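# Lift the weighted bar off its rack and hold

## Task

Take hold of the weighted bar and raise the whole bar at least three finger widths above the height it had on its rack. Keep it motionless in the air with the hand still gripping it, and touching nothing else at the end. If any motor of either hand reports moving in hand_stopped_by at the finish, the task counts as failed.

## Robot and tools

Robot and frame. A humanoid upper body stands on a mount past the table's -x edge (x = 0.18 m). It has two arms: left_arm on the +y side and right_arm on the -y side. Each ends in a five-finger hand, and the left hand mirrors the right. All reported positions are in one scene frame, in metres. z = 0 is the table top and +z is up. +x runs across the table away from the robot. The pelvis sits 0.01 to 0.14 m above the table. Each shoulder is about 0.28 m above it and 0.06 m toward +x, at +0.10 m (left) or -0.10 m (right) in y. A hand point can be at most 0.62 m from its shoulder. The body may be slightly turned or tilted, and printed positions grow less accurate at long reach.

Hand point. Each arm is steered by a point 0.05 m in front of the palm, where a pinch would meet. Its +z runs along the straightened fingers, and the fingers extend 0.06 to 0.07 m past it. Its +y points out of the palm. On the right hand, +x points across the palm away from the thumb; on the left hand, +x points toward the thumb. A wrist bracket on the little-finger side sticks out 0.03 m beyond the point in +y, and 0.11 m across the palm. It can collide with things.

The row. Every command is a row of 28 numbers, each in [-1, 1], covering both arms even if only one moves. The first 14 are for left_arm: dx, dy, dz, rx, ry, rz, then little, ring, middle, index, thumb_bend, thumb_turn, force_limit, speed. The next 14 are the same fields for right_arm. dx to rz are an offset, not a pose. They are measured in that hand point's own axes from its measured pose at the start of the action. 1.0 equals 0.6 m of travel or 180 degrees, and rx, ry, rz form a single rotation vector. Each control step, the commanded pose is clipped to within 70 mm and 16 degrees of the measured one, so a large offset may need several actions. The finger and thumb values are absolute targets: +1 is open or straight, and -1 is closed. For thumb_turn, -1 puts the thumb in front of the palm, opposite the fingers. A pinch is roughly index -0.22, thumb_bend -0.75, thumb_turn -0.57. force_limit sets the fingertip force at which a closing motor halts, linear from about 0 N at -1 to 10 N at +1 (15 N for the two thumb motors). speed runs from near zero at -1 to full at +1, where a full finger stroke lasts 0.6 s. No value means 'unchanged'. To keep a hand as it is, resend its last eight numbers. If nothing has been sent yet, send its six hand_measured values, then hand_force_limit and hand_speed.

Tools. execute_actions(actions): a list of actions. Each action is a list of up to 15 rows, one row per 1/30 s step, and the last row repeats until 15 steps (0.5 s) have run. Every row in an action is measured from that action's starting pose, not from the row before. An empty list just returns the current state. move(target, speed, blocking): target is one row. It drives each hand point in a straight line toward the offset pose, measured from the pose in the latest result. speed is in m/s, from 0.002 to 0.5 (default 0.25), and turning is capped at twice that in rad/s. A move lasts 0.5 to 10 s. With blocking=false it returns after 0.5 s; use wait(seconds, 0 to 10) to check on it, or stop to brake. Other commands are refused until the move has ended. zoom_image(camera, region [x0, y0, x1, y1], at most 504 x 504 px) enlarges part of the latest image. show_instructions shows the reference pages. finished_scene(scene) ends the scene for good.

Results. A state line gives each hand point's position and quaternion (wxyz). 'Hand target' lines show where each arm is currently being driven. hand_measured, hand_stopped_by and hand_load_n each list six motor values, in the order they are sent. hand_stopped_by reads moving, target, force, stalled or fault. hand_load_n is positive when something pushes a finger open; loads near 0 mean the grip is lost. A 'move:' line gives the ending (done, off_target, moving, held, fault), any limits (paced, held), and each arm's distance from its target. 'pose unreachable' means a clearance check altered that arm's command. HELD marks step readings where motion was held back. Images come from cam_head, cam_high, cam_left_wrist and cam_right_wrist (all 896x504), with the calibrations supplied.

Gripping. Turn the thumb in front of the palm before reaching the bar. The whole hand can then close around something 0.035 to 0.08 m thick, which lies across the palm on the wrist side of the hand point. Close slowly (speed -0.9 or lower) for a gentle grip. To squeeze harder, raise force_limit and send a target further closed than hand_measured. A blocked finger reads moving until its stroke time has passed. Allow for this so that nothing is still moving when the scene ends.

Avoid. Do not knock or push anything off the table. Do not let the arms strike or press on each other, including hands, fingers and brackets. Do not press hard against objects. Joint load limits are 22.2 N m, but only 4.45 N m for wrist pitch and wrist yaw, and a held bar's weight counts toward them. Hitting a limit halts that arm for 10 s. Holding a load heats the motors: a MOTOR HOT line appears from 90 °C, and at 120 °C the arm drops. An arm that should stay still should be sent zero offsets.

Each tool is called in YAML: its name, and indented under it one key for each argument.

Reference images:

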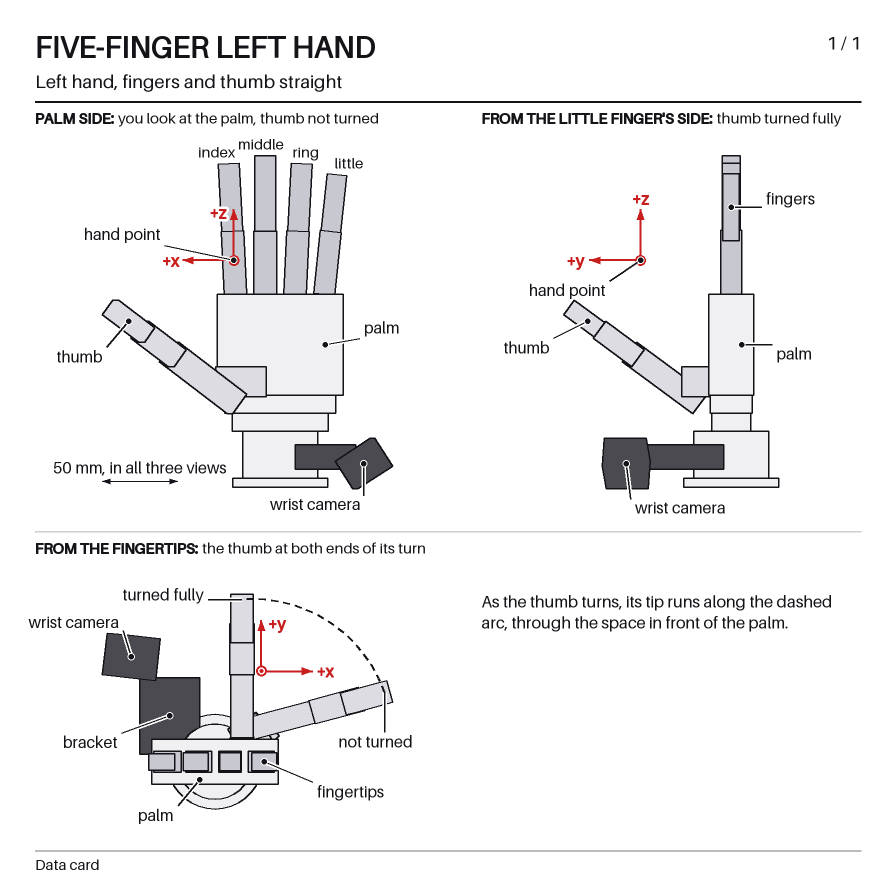

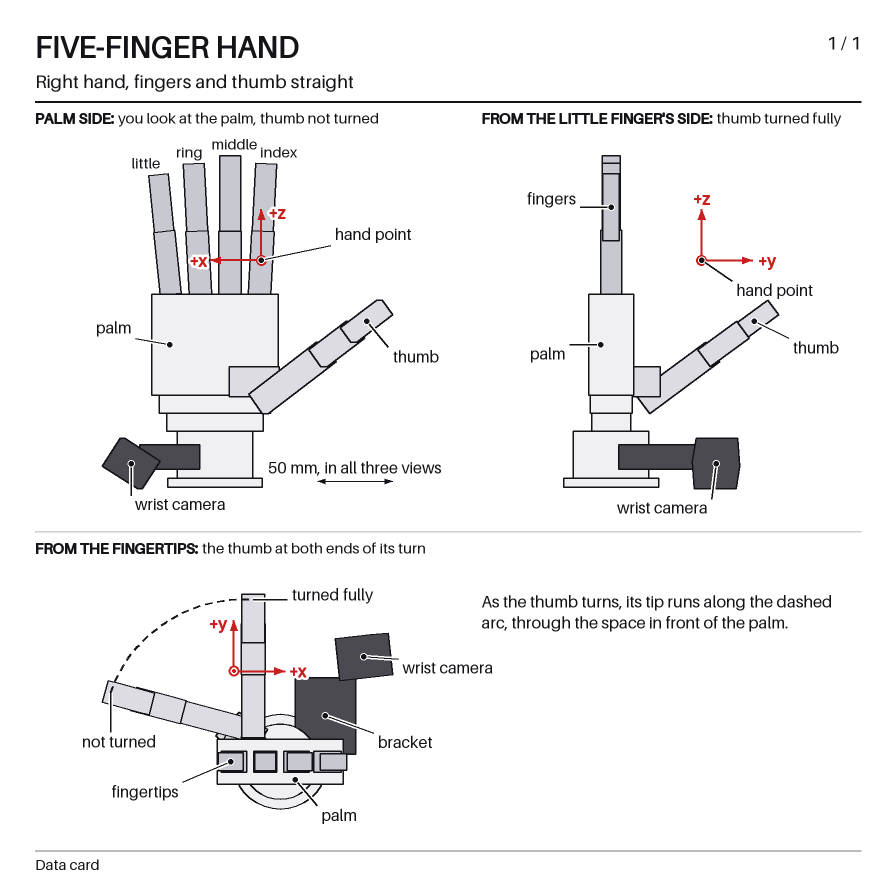

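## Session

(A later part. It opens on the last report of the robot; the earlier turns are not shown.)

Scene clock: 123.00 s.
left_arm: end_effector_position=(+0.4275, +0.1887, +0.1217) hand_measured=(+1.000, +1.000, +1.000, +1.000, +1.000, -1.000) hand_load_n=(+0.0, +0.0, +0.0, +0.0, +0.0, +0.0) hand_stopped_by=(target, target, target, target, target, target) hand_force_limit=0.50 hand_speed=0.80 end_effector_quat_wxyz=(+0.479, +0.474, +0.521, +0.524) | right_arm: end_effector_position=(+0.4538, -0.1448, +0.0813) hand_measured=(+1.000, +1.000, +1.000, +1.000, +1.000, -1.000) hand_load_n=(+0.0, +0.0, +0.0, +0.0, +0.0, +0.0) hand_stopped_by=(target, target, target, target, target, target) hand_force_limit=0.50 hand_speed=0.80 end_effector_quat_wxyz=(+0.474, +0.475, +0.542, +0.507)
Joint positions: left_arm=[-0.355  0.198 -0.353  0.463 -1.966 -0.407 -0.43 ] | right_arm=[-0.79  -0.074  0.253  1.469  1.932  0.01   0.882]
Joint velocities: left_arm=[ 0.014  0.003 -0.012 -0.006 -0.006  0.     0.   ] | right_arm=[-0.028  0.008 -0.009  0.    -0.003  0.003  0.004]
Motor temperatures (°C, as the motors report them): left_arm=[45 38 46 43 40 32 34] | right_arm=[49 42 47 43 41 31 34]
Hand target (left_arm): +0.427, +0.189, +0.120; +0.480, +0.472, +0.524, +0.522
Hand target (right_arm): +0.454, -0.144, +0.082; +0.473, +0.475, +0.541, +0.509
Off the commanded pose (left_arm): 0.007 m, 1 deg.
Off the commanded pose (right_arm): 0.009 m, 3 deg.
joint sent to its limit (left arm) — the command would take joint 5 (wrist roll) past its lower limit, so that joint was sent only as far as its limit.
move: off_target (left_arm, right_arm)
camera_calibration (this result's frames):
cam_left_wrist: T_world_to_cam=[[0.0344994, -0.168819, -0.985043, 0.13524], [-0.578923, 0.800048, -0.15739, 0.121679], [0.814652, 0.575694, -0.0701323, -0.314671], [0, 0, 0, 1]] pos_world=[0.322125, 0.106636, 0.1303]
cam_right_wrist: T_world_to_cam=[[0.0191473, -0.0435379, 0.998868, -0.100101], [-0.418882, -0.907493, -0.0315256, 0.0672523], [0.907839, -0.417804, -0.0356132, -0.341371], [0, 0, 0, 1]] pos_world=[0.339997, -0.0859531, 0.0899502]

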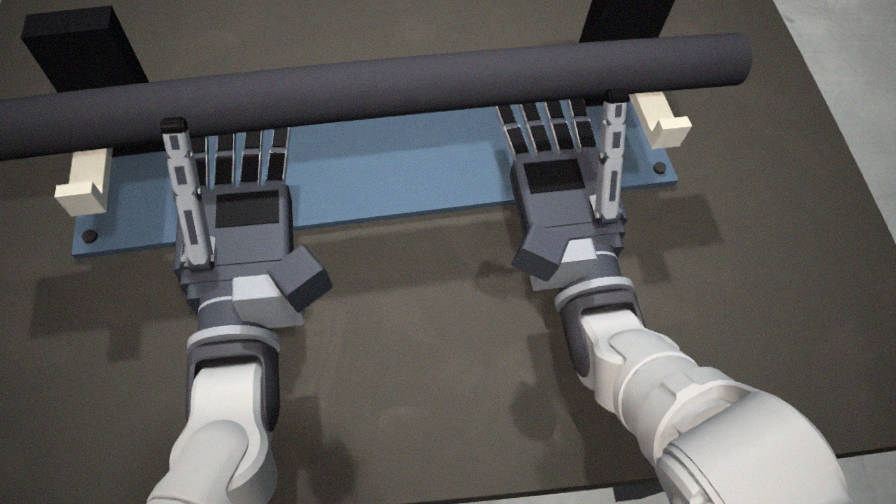

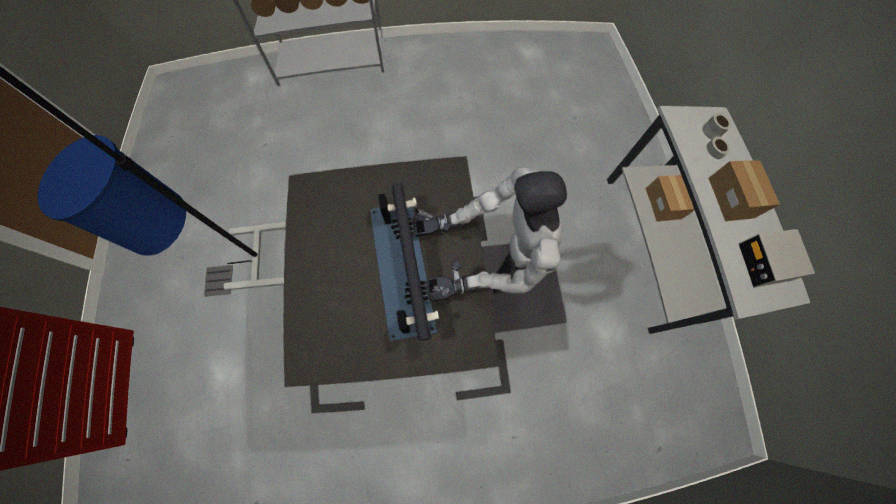

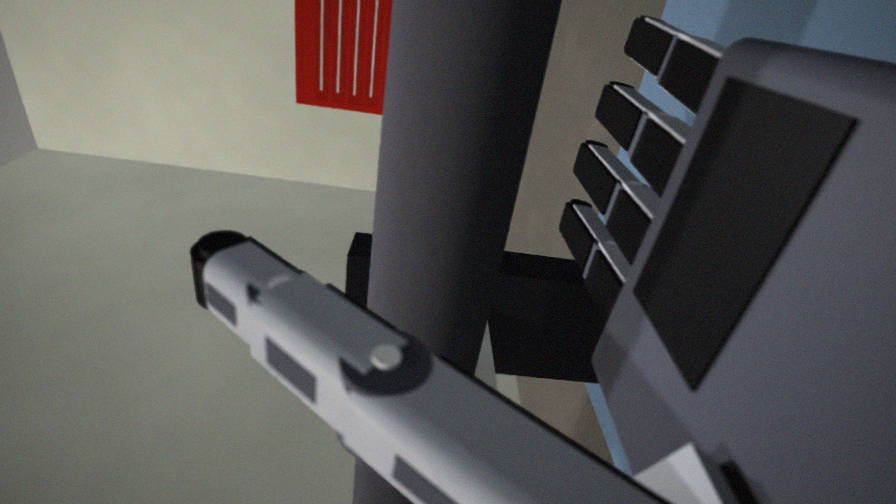

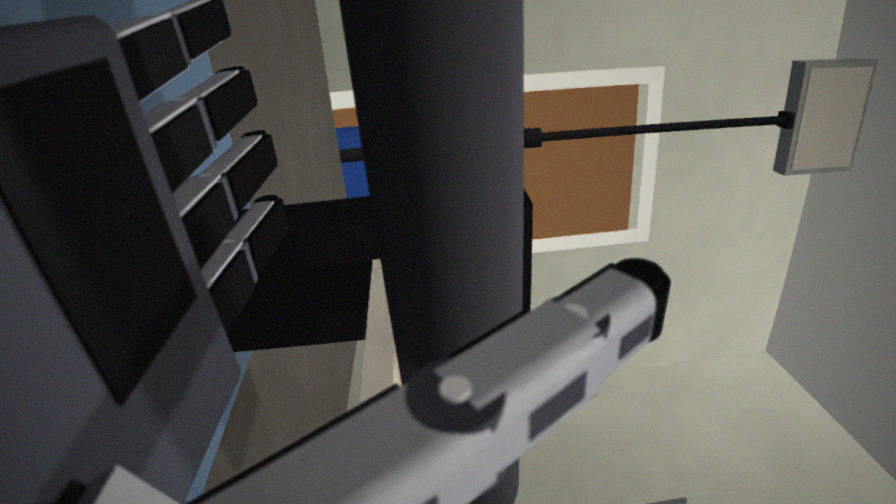

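move:
  target: [0,0,0.065,0,0,0,1,1,1,1,1,-1,0.5,0.8,0,0,0.07,0.083,0,0,1,1,1,1,1,-1,0.5,0.8]
  speed: 0.04

Scene clock: 140.13 s.
left_arm: end_effector_position=(+0.4661, +0.1873, +0.1194) hand_measured=(+1.000, +1.000, +1.000, +1.000, +1.000, -1.000) hand_load_n=(+0.0, +0.0, +0.0, +0.0, +0.0, +0.0) hand_stopped_by=(target, target, target, target, target, target) hand_force_limit=0.50 hand_speed=0.80 end_effector_quat_wxyz=(+0.479, +0.479, +0.518, +0.523) | right_arm: end_effector_position=(+0.4940, -0.1419, +0.0794) hand_measured=(+1.000, +1.000, +1.000, +1.000, +1.000, -1.000) hand_load_n=(+0.0, +0.0, +0.0, +0.0, +0.0, +0.0) hand_stopped_by=(target, target, target, target, target, target) hand_force_limit=0.50 hand_speed=0.80 end_effector_quat_wxyz=(+0.413, +0.530, +0.605, +0.428)
Joint positions: left_arm=[-0.585  0.153 -0.262  0.811 -1.966 -0.292 -0.508] | right_arm=[-0.66  -0.16   0.285  0.858  1.928 -0.128  0.173]
Joint velocities: left_arm=[-0.009 -0.002 -0.011  0.015 -0.002  0.002 -0.001] | right_arm=[ 0.002  0.009 -0.012  0.018  0.     0.    -0.006]
Motor temperatures (°C, as the motors report them): left_arm=[49 38 46 43 40 32 35] | right_arm=[54 42 47 43 41 31 34]
Hand target (left_arm): +0.466, +0.187, +0.119; +0.481, +0.476, +0.520, +0.521
Hand target (right_arm): +0.495, -0.143, +0.081; +0.415, +0.529, +0.605, +0.427
Off the commanded pose (left_arm): 0.006 m, 1 deg.
Off the commanded pose (right_arm): 0.002 m, 1 deg.
move: off_target (left_arm)
camera_calibration (this result's frames):
cam_left_wrist: T_world_to_cam=[[0.0289133, -0.162907, -0.986218, 0.133104], [-0.571758, 0.806593, -0.149999, 0.139408], [0.819912, 0.568215, -0.0698222, -0.346607], [0, 0, 0, 1]] pos_world=[0.360047, 0.106185, 0.12798]
cam_right_wrist: T_world_to_cam=[[0.271234, -0.00748535, 0.962484, -0.215454], [-0.420562, -0.900385, 0.111515, 0.0772051], [0.865771, -0.435031, -0.247363, -0.341588], [0, 0, 0, 1]] pos_world=[0.386645, -0.0806998, 0.114265]

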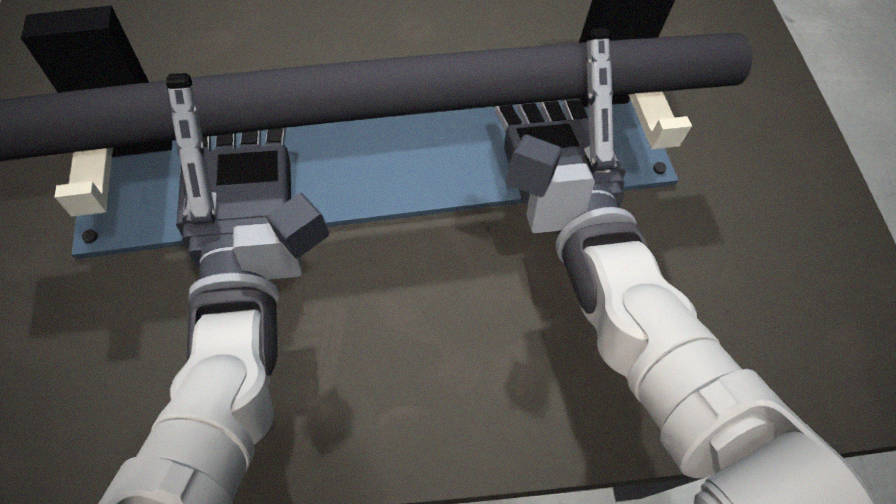

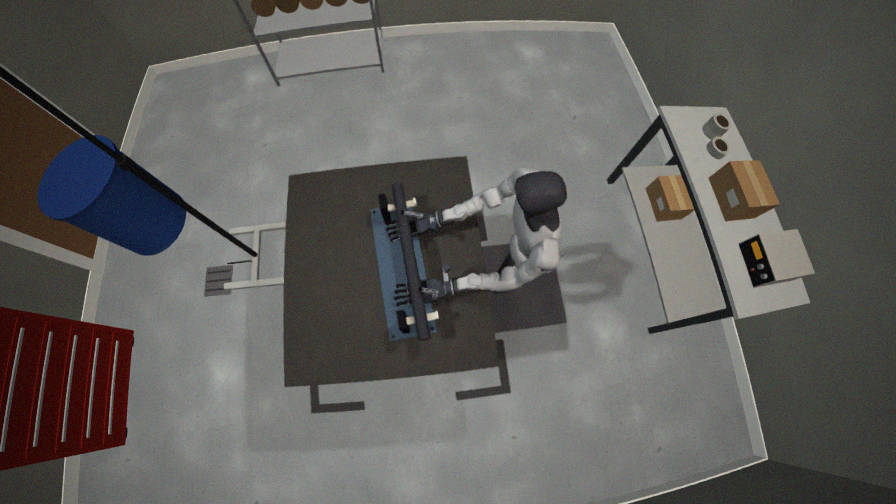

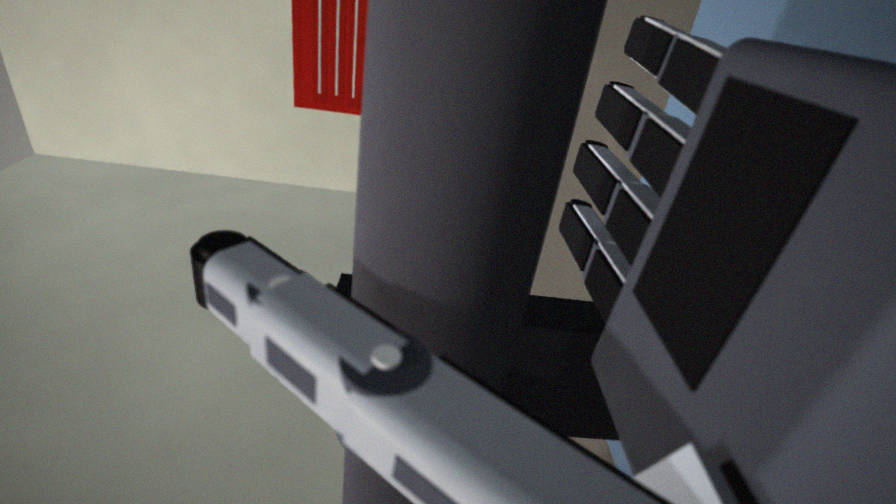

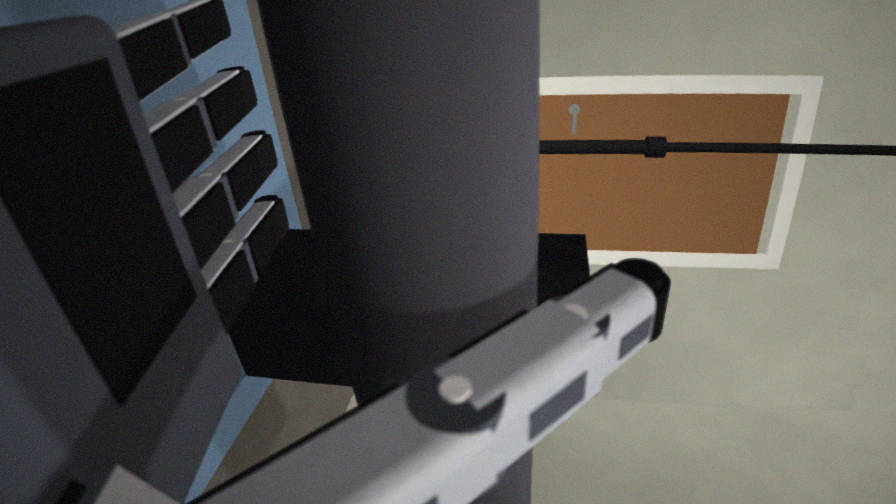

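move:
  target: [0,0.028,0,0,0,0,1,1,1,1,1,-1,0.5,0.8,0,0.028,0,0,0,0,1,1,1,1,1,-1,0.5,0.8]
  speed: 0.02

Scene clock: 145.10 s.
left_arm: end_effector_position=(+0.4669, +0.1885, +0.1370) hand_measured=(+1.000, +1.000, +1.000, +1.000, +1.000, -1.000) hand_load_n=(+0.0, +0.0, +0.0, +0.0, +0.0, +0.0) hand_stopped_by=(target, target, target, target, target, target) hand_force_limit=0.50 hand_speed=0.80 end_effector_quat_wxyz=(+0.481, +0.475, +0.520, +0.522) | right_arm: end_effector_position=(+0.4991, -0.1411, +0.0963) hand_measured=(+1.000, +1.000, +1.000, +1.000, +1.000, -1.000) hand_load_n=(+0.0, +0.0, +0.0, +0.0, +0.0, +0.0) hand_stopped_by=(target, target, target, target, target, target) hand_force_limit=0.50 hand_speed=0.80 end_effector_quat_wxyz=(+0.413, +0.531, +0.602, +0.430)
Joint positions: left_arm=[-0.536  0.178 -0.274  0.629 -1.949 -0.338 -0.387] | right_arm=[-0.643 -0.179  0.286  0.728  1.927 -0.157  0.072]
Joint velocities: left_arm=[ 0.008  0.015 -0.009 -0.002  0.005 -0.001  0.004] | right_arm=[ 0.008 -0.005 -0.008  0.002  0.005 -0.001 -0.003]
Motor temperatures (°C, as the motors report them): left_arm=[51 38 46 43 40 32 35] | right_arm=[55 42 47 43 41 31 34]
Hand target (left_arm): +0.466, +0.189, +0.137; +0.479, +0.477, +0.519, +0.523
Hand target (right_arm): +0.499, -0.142, +0.096; +0.415, +0.529, +0.604, +0.427
Off the commanded pose (left_arm): 0.002 m, 1 deg.
Off the commanded pose (right_arm): 0.001 m, 0 deg.
move: done
camera_calibration (this result's frames):
cam_left_wrist: T_world_to_cam=[[0.0328168, -0.172149, -0.984524, 0.150282], [-0.574082, 0.8031, -0.159562, 0.144478], [0.81814, 0.570433, -0.0724726, -0.345938], [0, 0, 0, 1]] pos_world=[0.361036, 0.107175, 0.145939]
cam_right_wrist: T_world_to_cam=[[0.268027, -0.0128656, 0.963325, -0.232348], [-0.423382, -0.899754, 0.105781, 0.0802495], [0.865395, -0.436207, -0.246605, -0.341511], [0, 0, 0, 1]] pos_world=[0.391793, -0.0797539, 0.131119]

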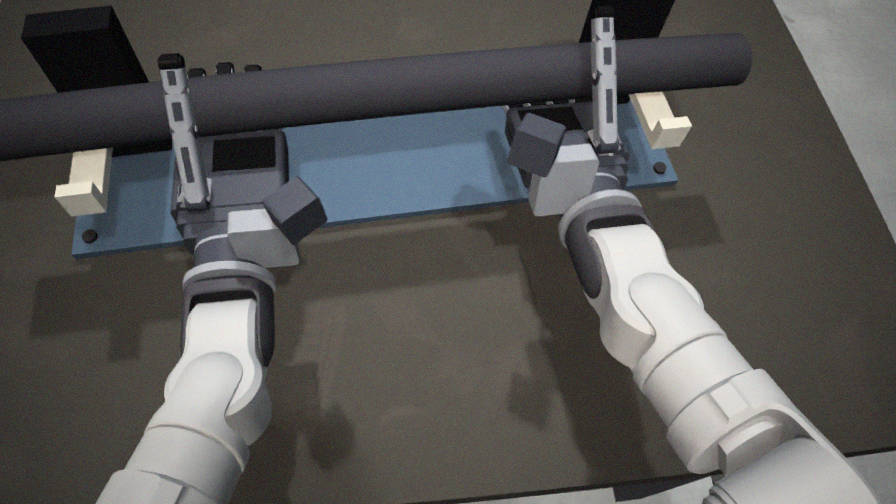

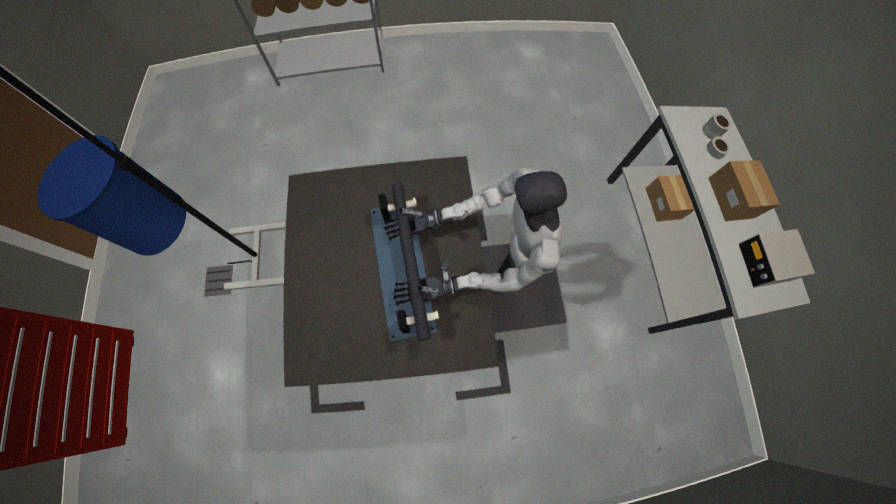

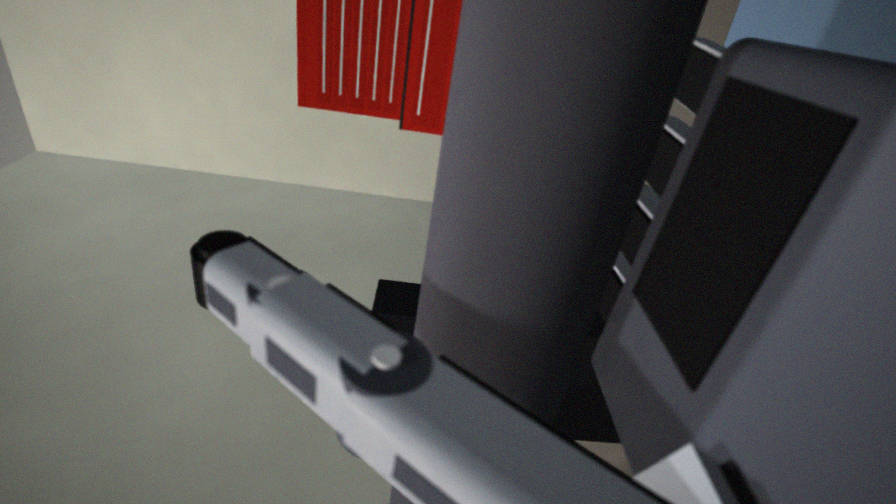

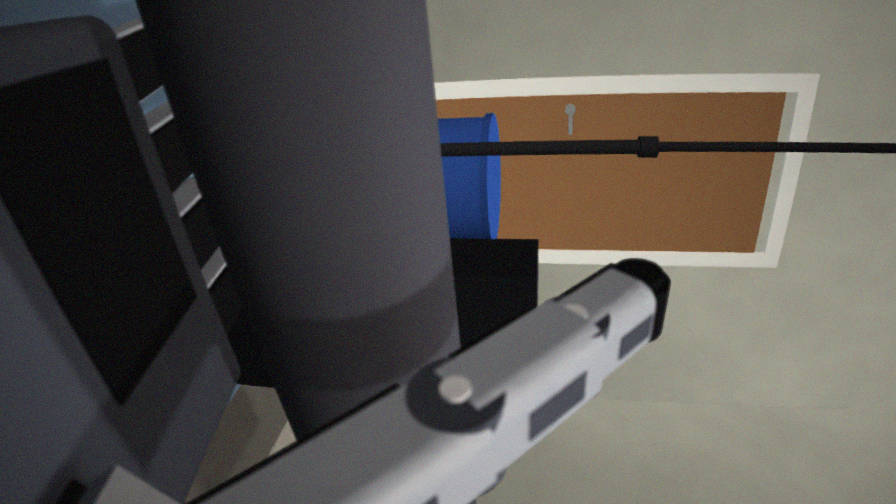

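move:
  target: [0,-0.003,0.04,0,0,0,1,1,1,1,1,-1,0.5,0.8,0,-0.003,0.04,0,0,0,1,1,1,1,1,-1,0.5,0.8]
  speed: 0.02

Scene clock: 149.77 s.
left_arm: end_effector_position=(+0.4908, +0.1866, +0.1336) hand_measured=(+1.000, +1.000, +1.000, +1.000, +1.000, -1.000) hand_load_n=(+0.0, +0.0, +0.0, +0.0, +0.0, +0.0) hand_stopped_by=(target, target, target, target, target, target) hand_force_limit=0.50 hand_speed=0.80 end_effector_quat_wxyz=(+0.481, +0.480, +0.517, +0.521) | right_arm: end_effector_position=(+0.5231, -0.1411, +0.0951) hand_measured=(+1.000, +1.000, +1.000, +1.000, +1.000, -1.000) hand_load_n=(+0.0, +0.0, +0.0, +0.0, +0.0, +0.5) hand_stopped_by=(target, target, target, target, target, target) hand_force_limit=0.50 hand_speed=0.80 end_effector_quat_wxyz=(+0.417, +0.527, +0.601, +0.434)
Joint positions: left_arm=[-0.716  0.152 -0.227  0.936 -1.965 -0.255 -0.492] | right_arm=[-0.886 -0.139  0.229  1.18   1.932 -0.05   0.269]
Joint velocities: left_arm=[-0.003  0.002  0.006  0.014 -0.011  0.002 -0.003] | right_arm=[-0.023 -0.002 -0.014  0.058 -0.002  0.013  0.037]
Motor temperatures (°C, as the motors report them): left_arm=[52 38 46 43 40 32 35] | right_arm=[55 42 47 43 41 31 34]
Hand target (left_arm): +0.491, +0.186, +0.133; +0.482, +0.477, +0.519, +0.520
Hand target (right_arm): +0.521, -0.141, +0.089; +0.410, +0.533, +0.602, +0.431
Off the commanded pose (left_arm): 0.004 m, 1 deg.
Off the commanded pose (right_arm): 0.008 m, 1 deg.
move: off_target (left_arm, right_arm)
camera_calibration (this result's frames):
cam_left_wrist: T_world_to_cam=[[0.0278714, -0.164108, -0.986049, 0.146985], [-0.567936, 0.809155, -0.150721, 0.153867], [0.822601, 0.564213, -0.0706504, -0.365941], [0, 0, 0, 1]] pos_world=[0.384313, 0.106088, 0.142272]
cam_right_wrist: T_world_to_cam=[[0.255609, -0.0104497, 0.966724, -0.231052], [-0.422063, -0.900826, 0.101859, 0.0900202], [0.869785, -0.434055, -0.23467, -0.365726], [0, 0, 0, 1]] pos_world=[0.415157, -0.0800671, 0.128369]

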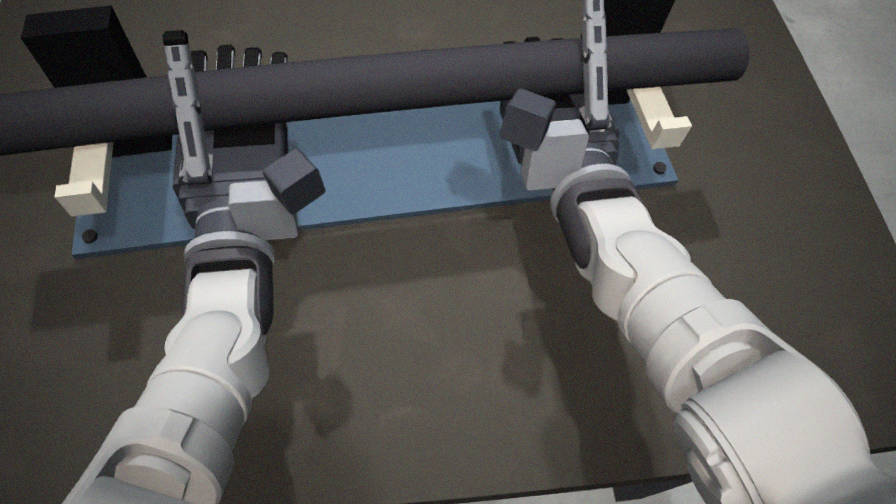

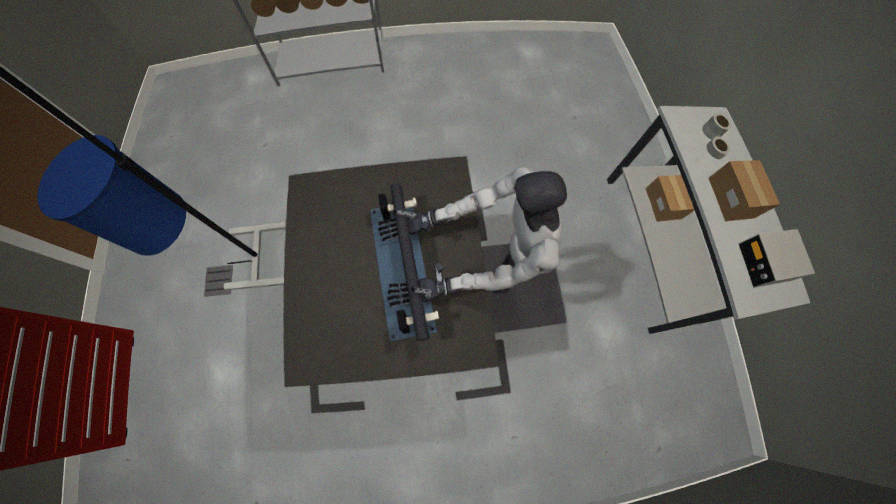

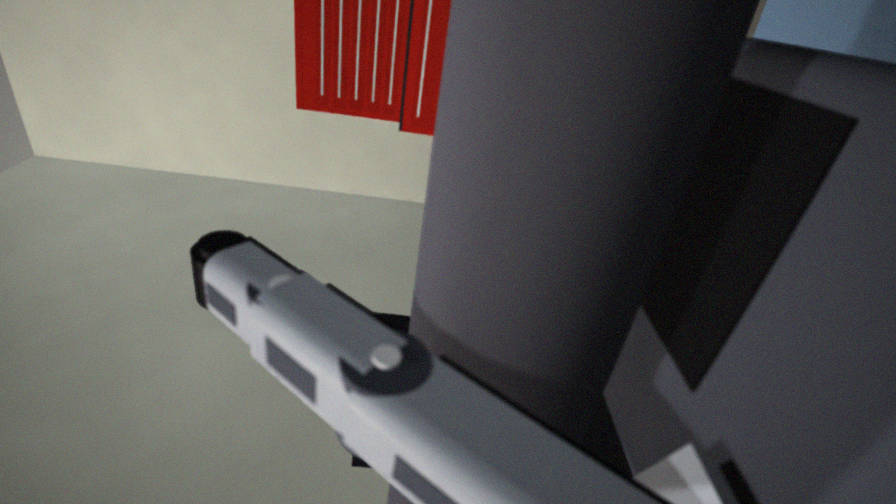

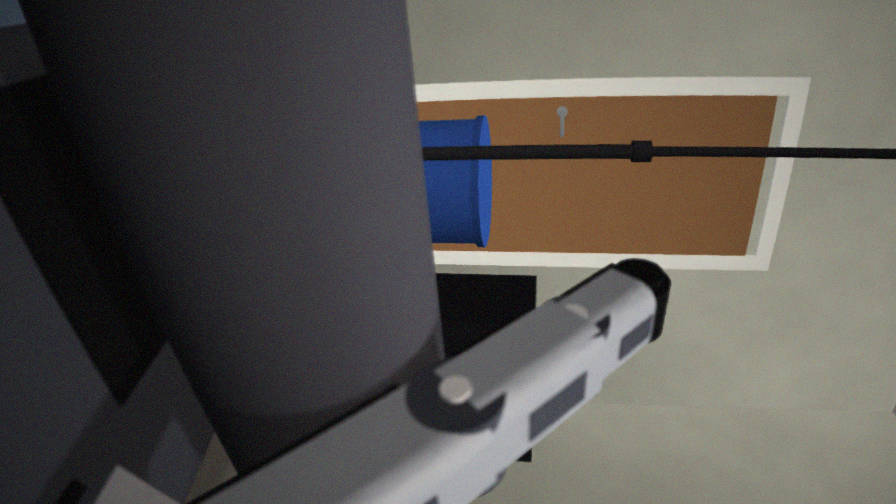

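move:
  target: [0,0,0,0,0,0,-1,-1,-1,-1,-1,-1,0.8,-0.2,0,0,-0.005,0,0,0,-1,-1,-1,-1,-1,-1,0.8,-0.2]
  speed: 0.02

Scene clock: 154.00 s.
left_arm: end_effector_position=(+0.4916, +0.1867, +0.1368) hand_measured=(-0.502, -0.534, -0.548, -0.578, -0.040, -1.000) hand_load_n=(+1.5, +9.0, +7.0, +12.0, +15.0, +1.5) hand_stopped_by=(force, force, force, force, force, target) hand_force_limit=0.80 hand_speed=-0.20 end_effector_quat_wxyz=(+0.481, +0.477, +0.515, +0.524) | right_arm: end_effector_position=(+0.5225, -0.1395, +0.1032) hand_measured=(-0.672, -0.656, -0.636, -0.636, -0.012, -1.000) hand_load_n=(+12.0, +11.5, +7.5, +7.5, +15.0, +3.5) hand_stopped_by=(force, force, force, force, force, target) hand_force_limit=0.80 hand_speed=-0.20 end_effector_quat_wxyz=(+0.423, +0.522, +0.596, +0.441)
Joint positions: left_arm=[-0.722  0.152 -0.226  0.935 -1.965 -0.261 -0.494] | right_arm=[-0.849 -0.145  0.235  1.088  1.929 -0.071  0.241]
Joint velocities: left_arm=[ 0.005  0.    -0.009  0.     0.     0.     0.   ] | right_arm=[ 0.008  0.015  0.003 -0.011 -0.005  0.     0.   ]
Motor temperatures (°C, as the motors report them): left_arm=[54 38 46 43 40 32 35] | right_arm=[56 42 47 43 41 31 34]
Hand target (left_arm): +0.491, +0.187, +0.134; +0.481, +0.480, +0.517, +0.521
Hand target (right_arm): +0.520, -0.141, +0.096; +0.417, +0.526, +0.601, +0.433
Off the commanded pose (left_arm): 0.003 m, 0 deg.
Off the commanded pose (right_arm): 0.008 m, 1 deg.
move: off_target (right_arm)
camera_calibration (this result's frames):
cam_left_wrist: T_world_to_cam=[[0.0361847, -0.162687, -0.986014, 0.14577], [-0.569392, 0.807489, -0.154126, 0.156301], [0.82127, 0.567005, -0.0634136, -0.367286], [0, 0, 0, 1]] pos_world=[0.385362, 0.105757, 0.14453]
cam_right_wrist: T_world_to_cam=[[0.233205, -0.0118845, 0.972355, -0.227806], [-0.422623, -0.901792, 0.0903378, 0.0917132], [0.875789, -0.432006, -0.215325, -0.367439], [0, 0, 0, 1]] pos_world=[0.413685, -0.0787373, 0.134104]

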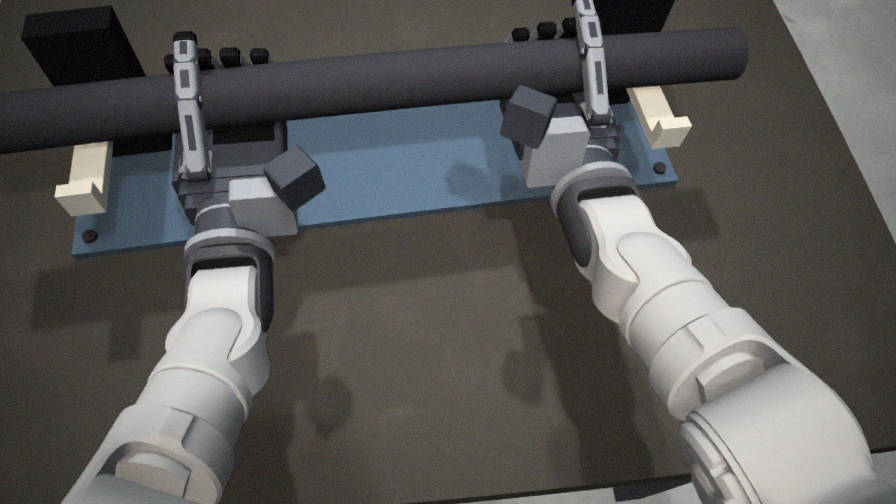

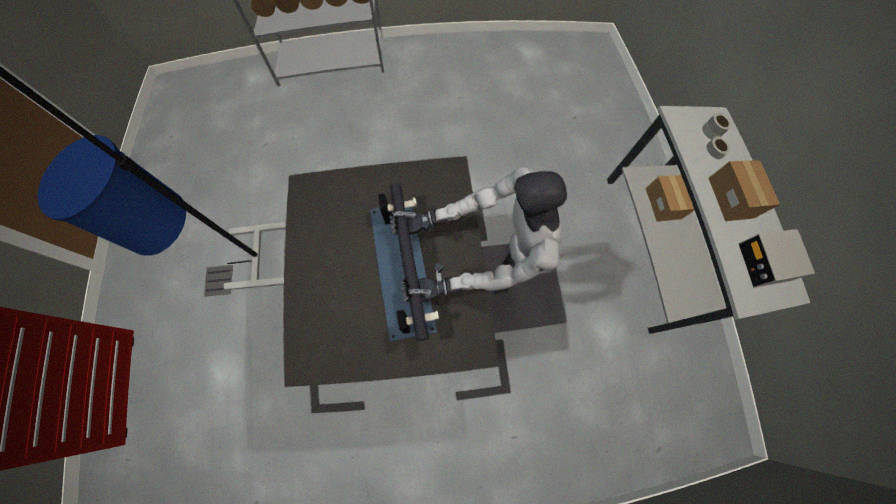

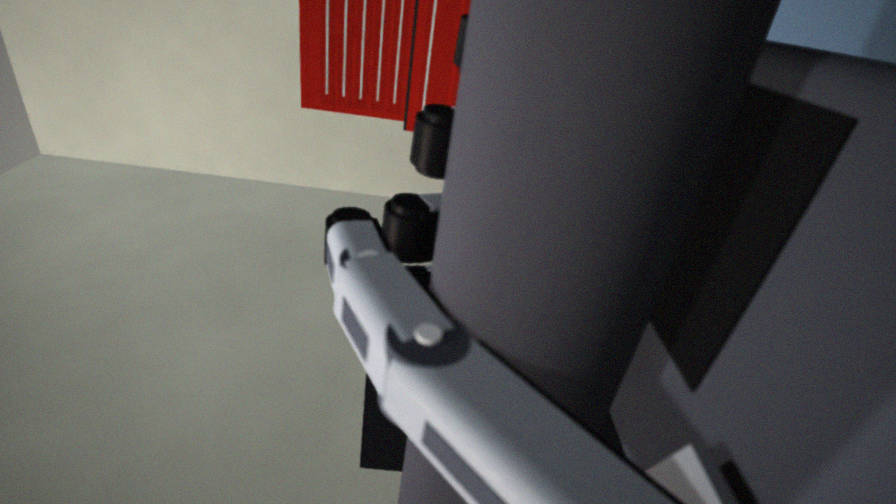

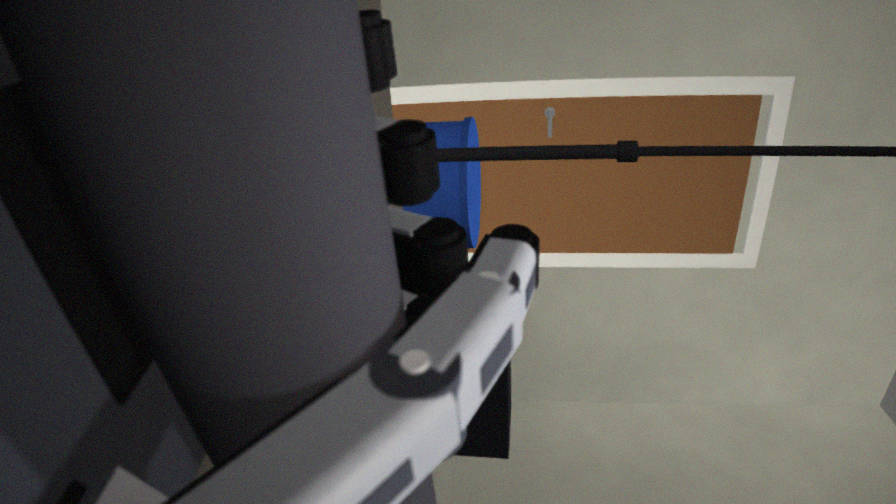

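move:
  target: [0.005,0.2,-0.064,0,0,0,-1,-1,-1,-1,-1,-1,0.8,-0.2,-0.002,0.177,-0.115,0,0,0,-1,-1,-1,-1,-1,-1,0.8,-0.2]
  speed: 0.05

Scene clock: 163.30 s.
left_arm: end_effector_position=(+0.4537, +0.1865, +0.2625) hand_measured=(-0.502, -0.534, -0.548, -0.580, -0.040, -1.000) hand_load_n=(+0.0, +0.0, +7.0, +2.5, +13.5, +1.5) hand_stopped_by=(force, force, force, force, force, target) hand_force_limit=0.80 hand_speed=-0.20 end_effector_quat_wxyz=(+0.499, +0.465, +0.519, +0.515) | right_arm: end_effector_position=(+0.4812, -0.1524, +0.2215) hand_measured=(-0.672, -0.656, -0.636, -0.636, -0.012, -1.000) hand_load_n=(+12.0, +12.0, +7.5, +7.0, +15.5, +2.5) hand_stopped_by=(force, force, force, force, force, target) hand_force_limit=0.80 hand_speed=-0.20 end_effector_quat_wxyz=(+0.436, +0.537, +0.580, +0.431)
Joint positions: left_arm=[-0.46   0.306 -0.295 -0.174 -1.779 -0.523  0.308] | right_arm=[-0.532 -0.331  0.291 -0.098  1.848 -0.396 -0.566]
Joint velocities: left_arm=[ 0.005 -0.002 -0.002  0.    -0.002 -0.005  0.017] | right_arm=[ 0.002 -0.025  0.014 -0.011  0.011 -0.023 -0.008]
Motor temperatures (°C, as the motors report them): left_arm=[60 39 47 45 40 33 39] | right_arm=[60 42 47 45 41 31 37]
Hand target (left_arm): +0.454, +0.193, +0.260; +0.485, +0.468, +0.520, +0.524
Hand target (right_arm): +0.480, -0.144, +0.223; +0.436, +0.522, +0.591, +0.432
Off the commanded pose (left_arm): 0.007 m, 3 deg.
Off the commanded pose (right_arm): 0.013 m, 3 deg.
move: off_target (left_arm, right_arm)
camera_calibration (this result's frames):
cam_left_wrist: T_world_to_cam=[[0.053039, -0.203754, -0.977584, 0.268872], [-0.555961, 0.807183, -0.198401, 0.159805], [0.829515, 0.554022, -0.0704668, -0.327568], [0, 0, 0, 1]] pos_world=[0.346306, 0.107272, 0.271468]
cam_right_wrist: T_world_to_cam=[[0.226142, -0.0260055, 0.973747, -0.332409], [-0.471329, -0.877753, 0.0860189, 0.0800094], [0.852472, -0.478408, -0.210754, -0.308186], [0, 0, 0, 1]] pos_world=[0.375602, -0.0858547, 0.251849]

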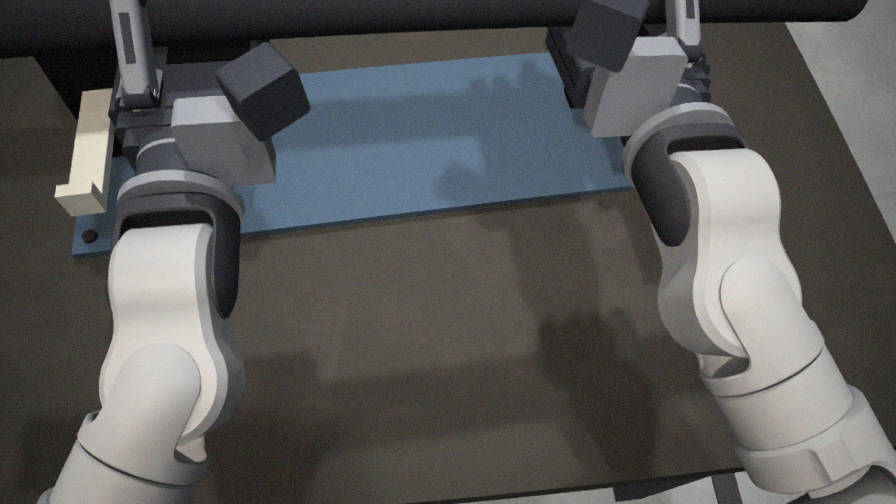

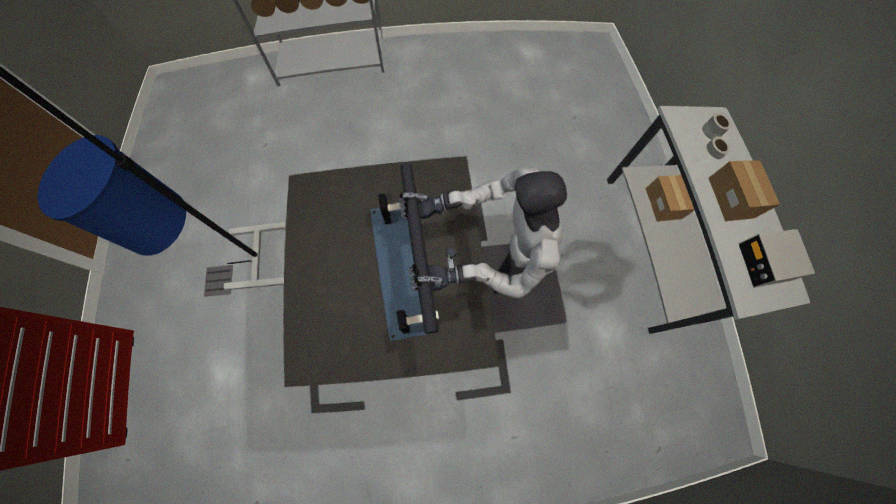

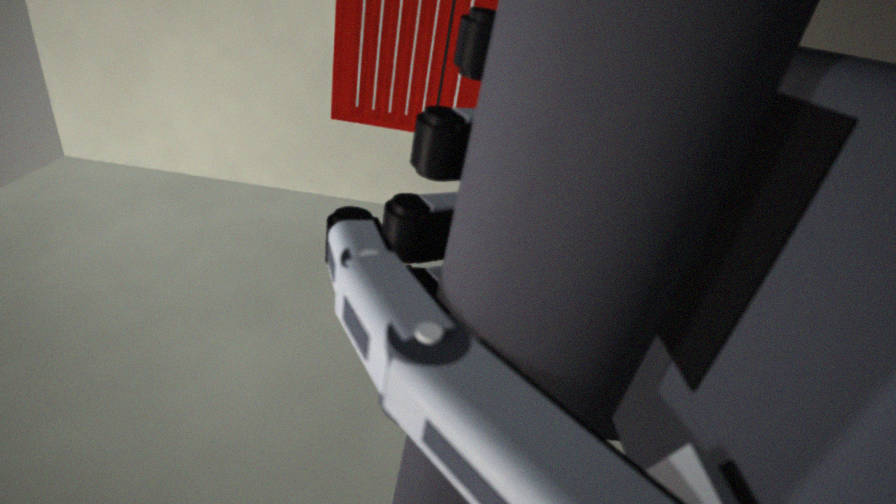

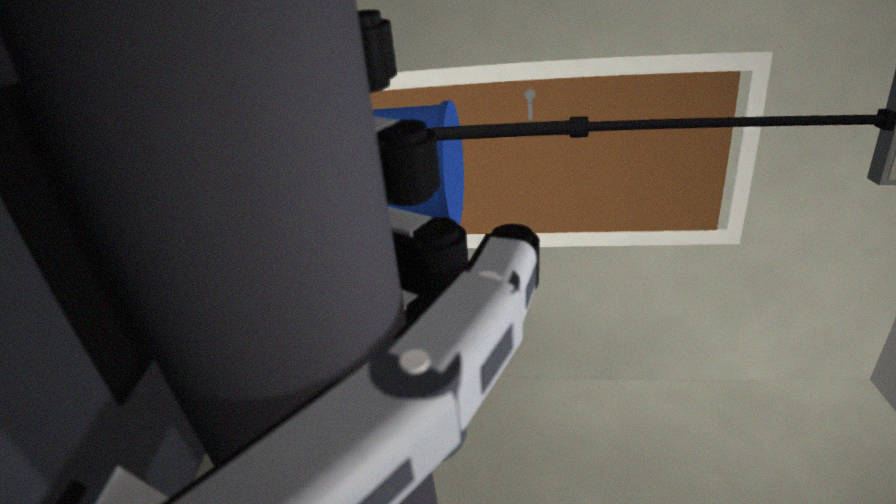

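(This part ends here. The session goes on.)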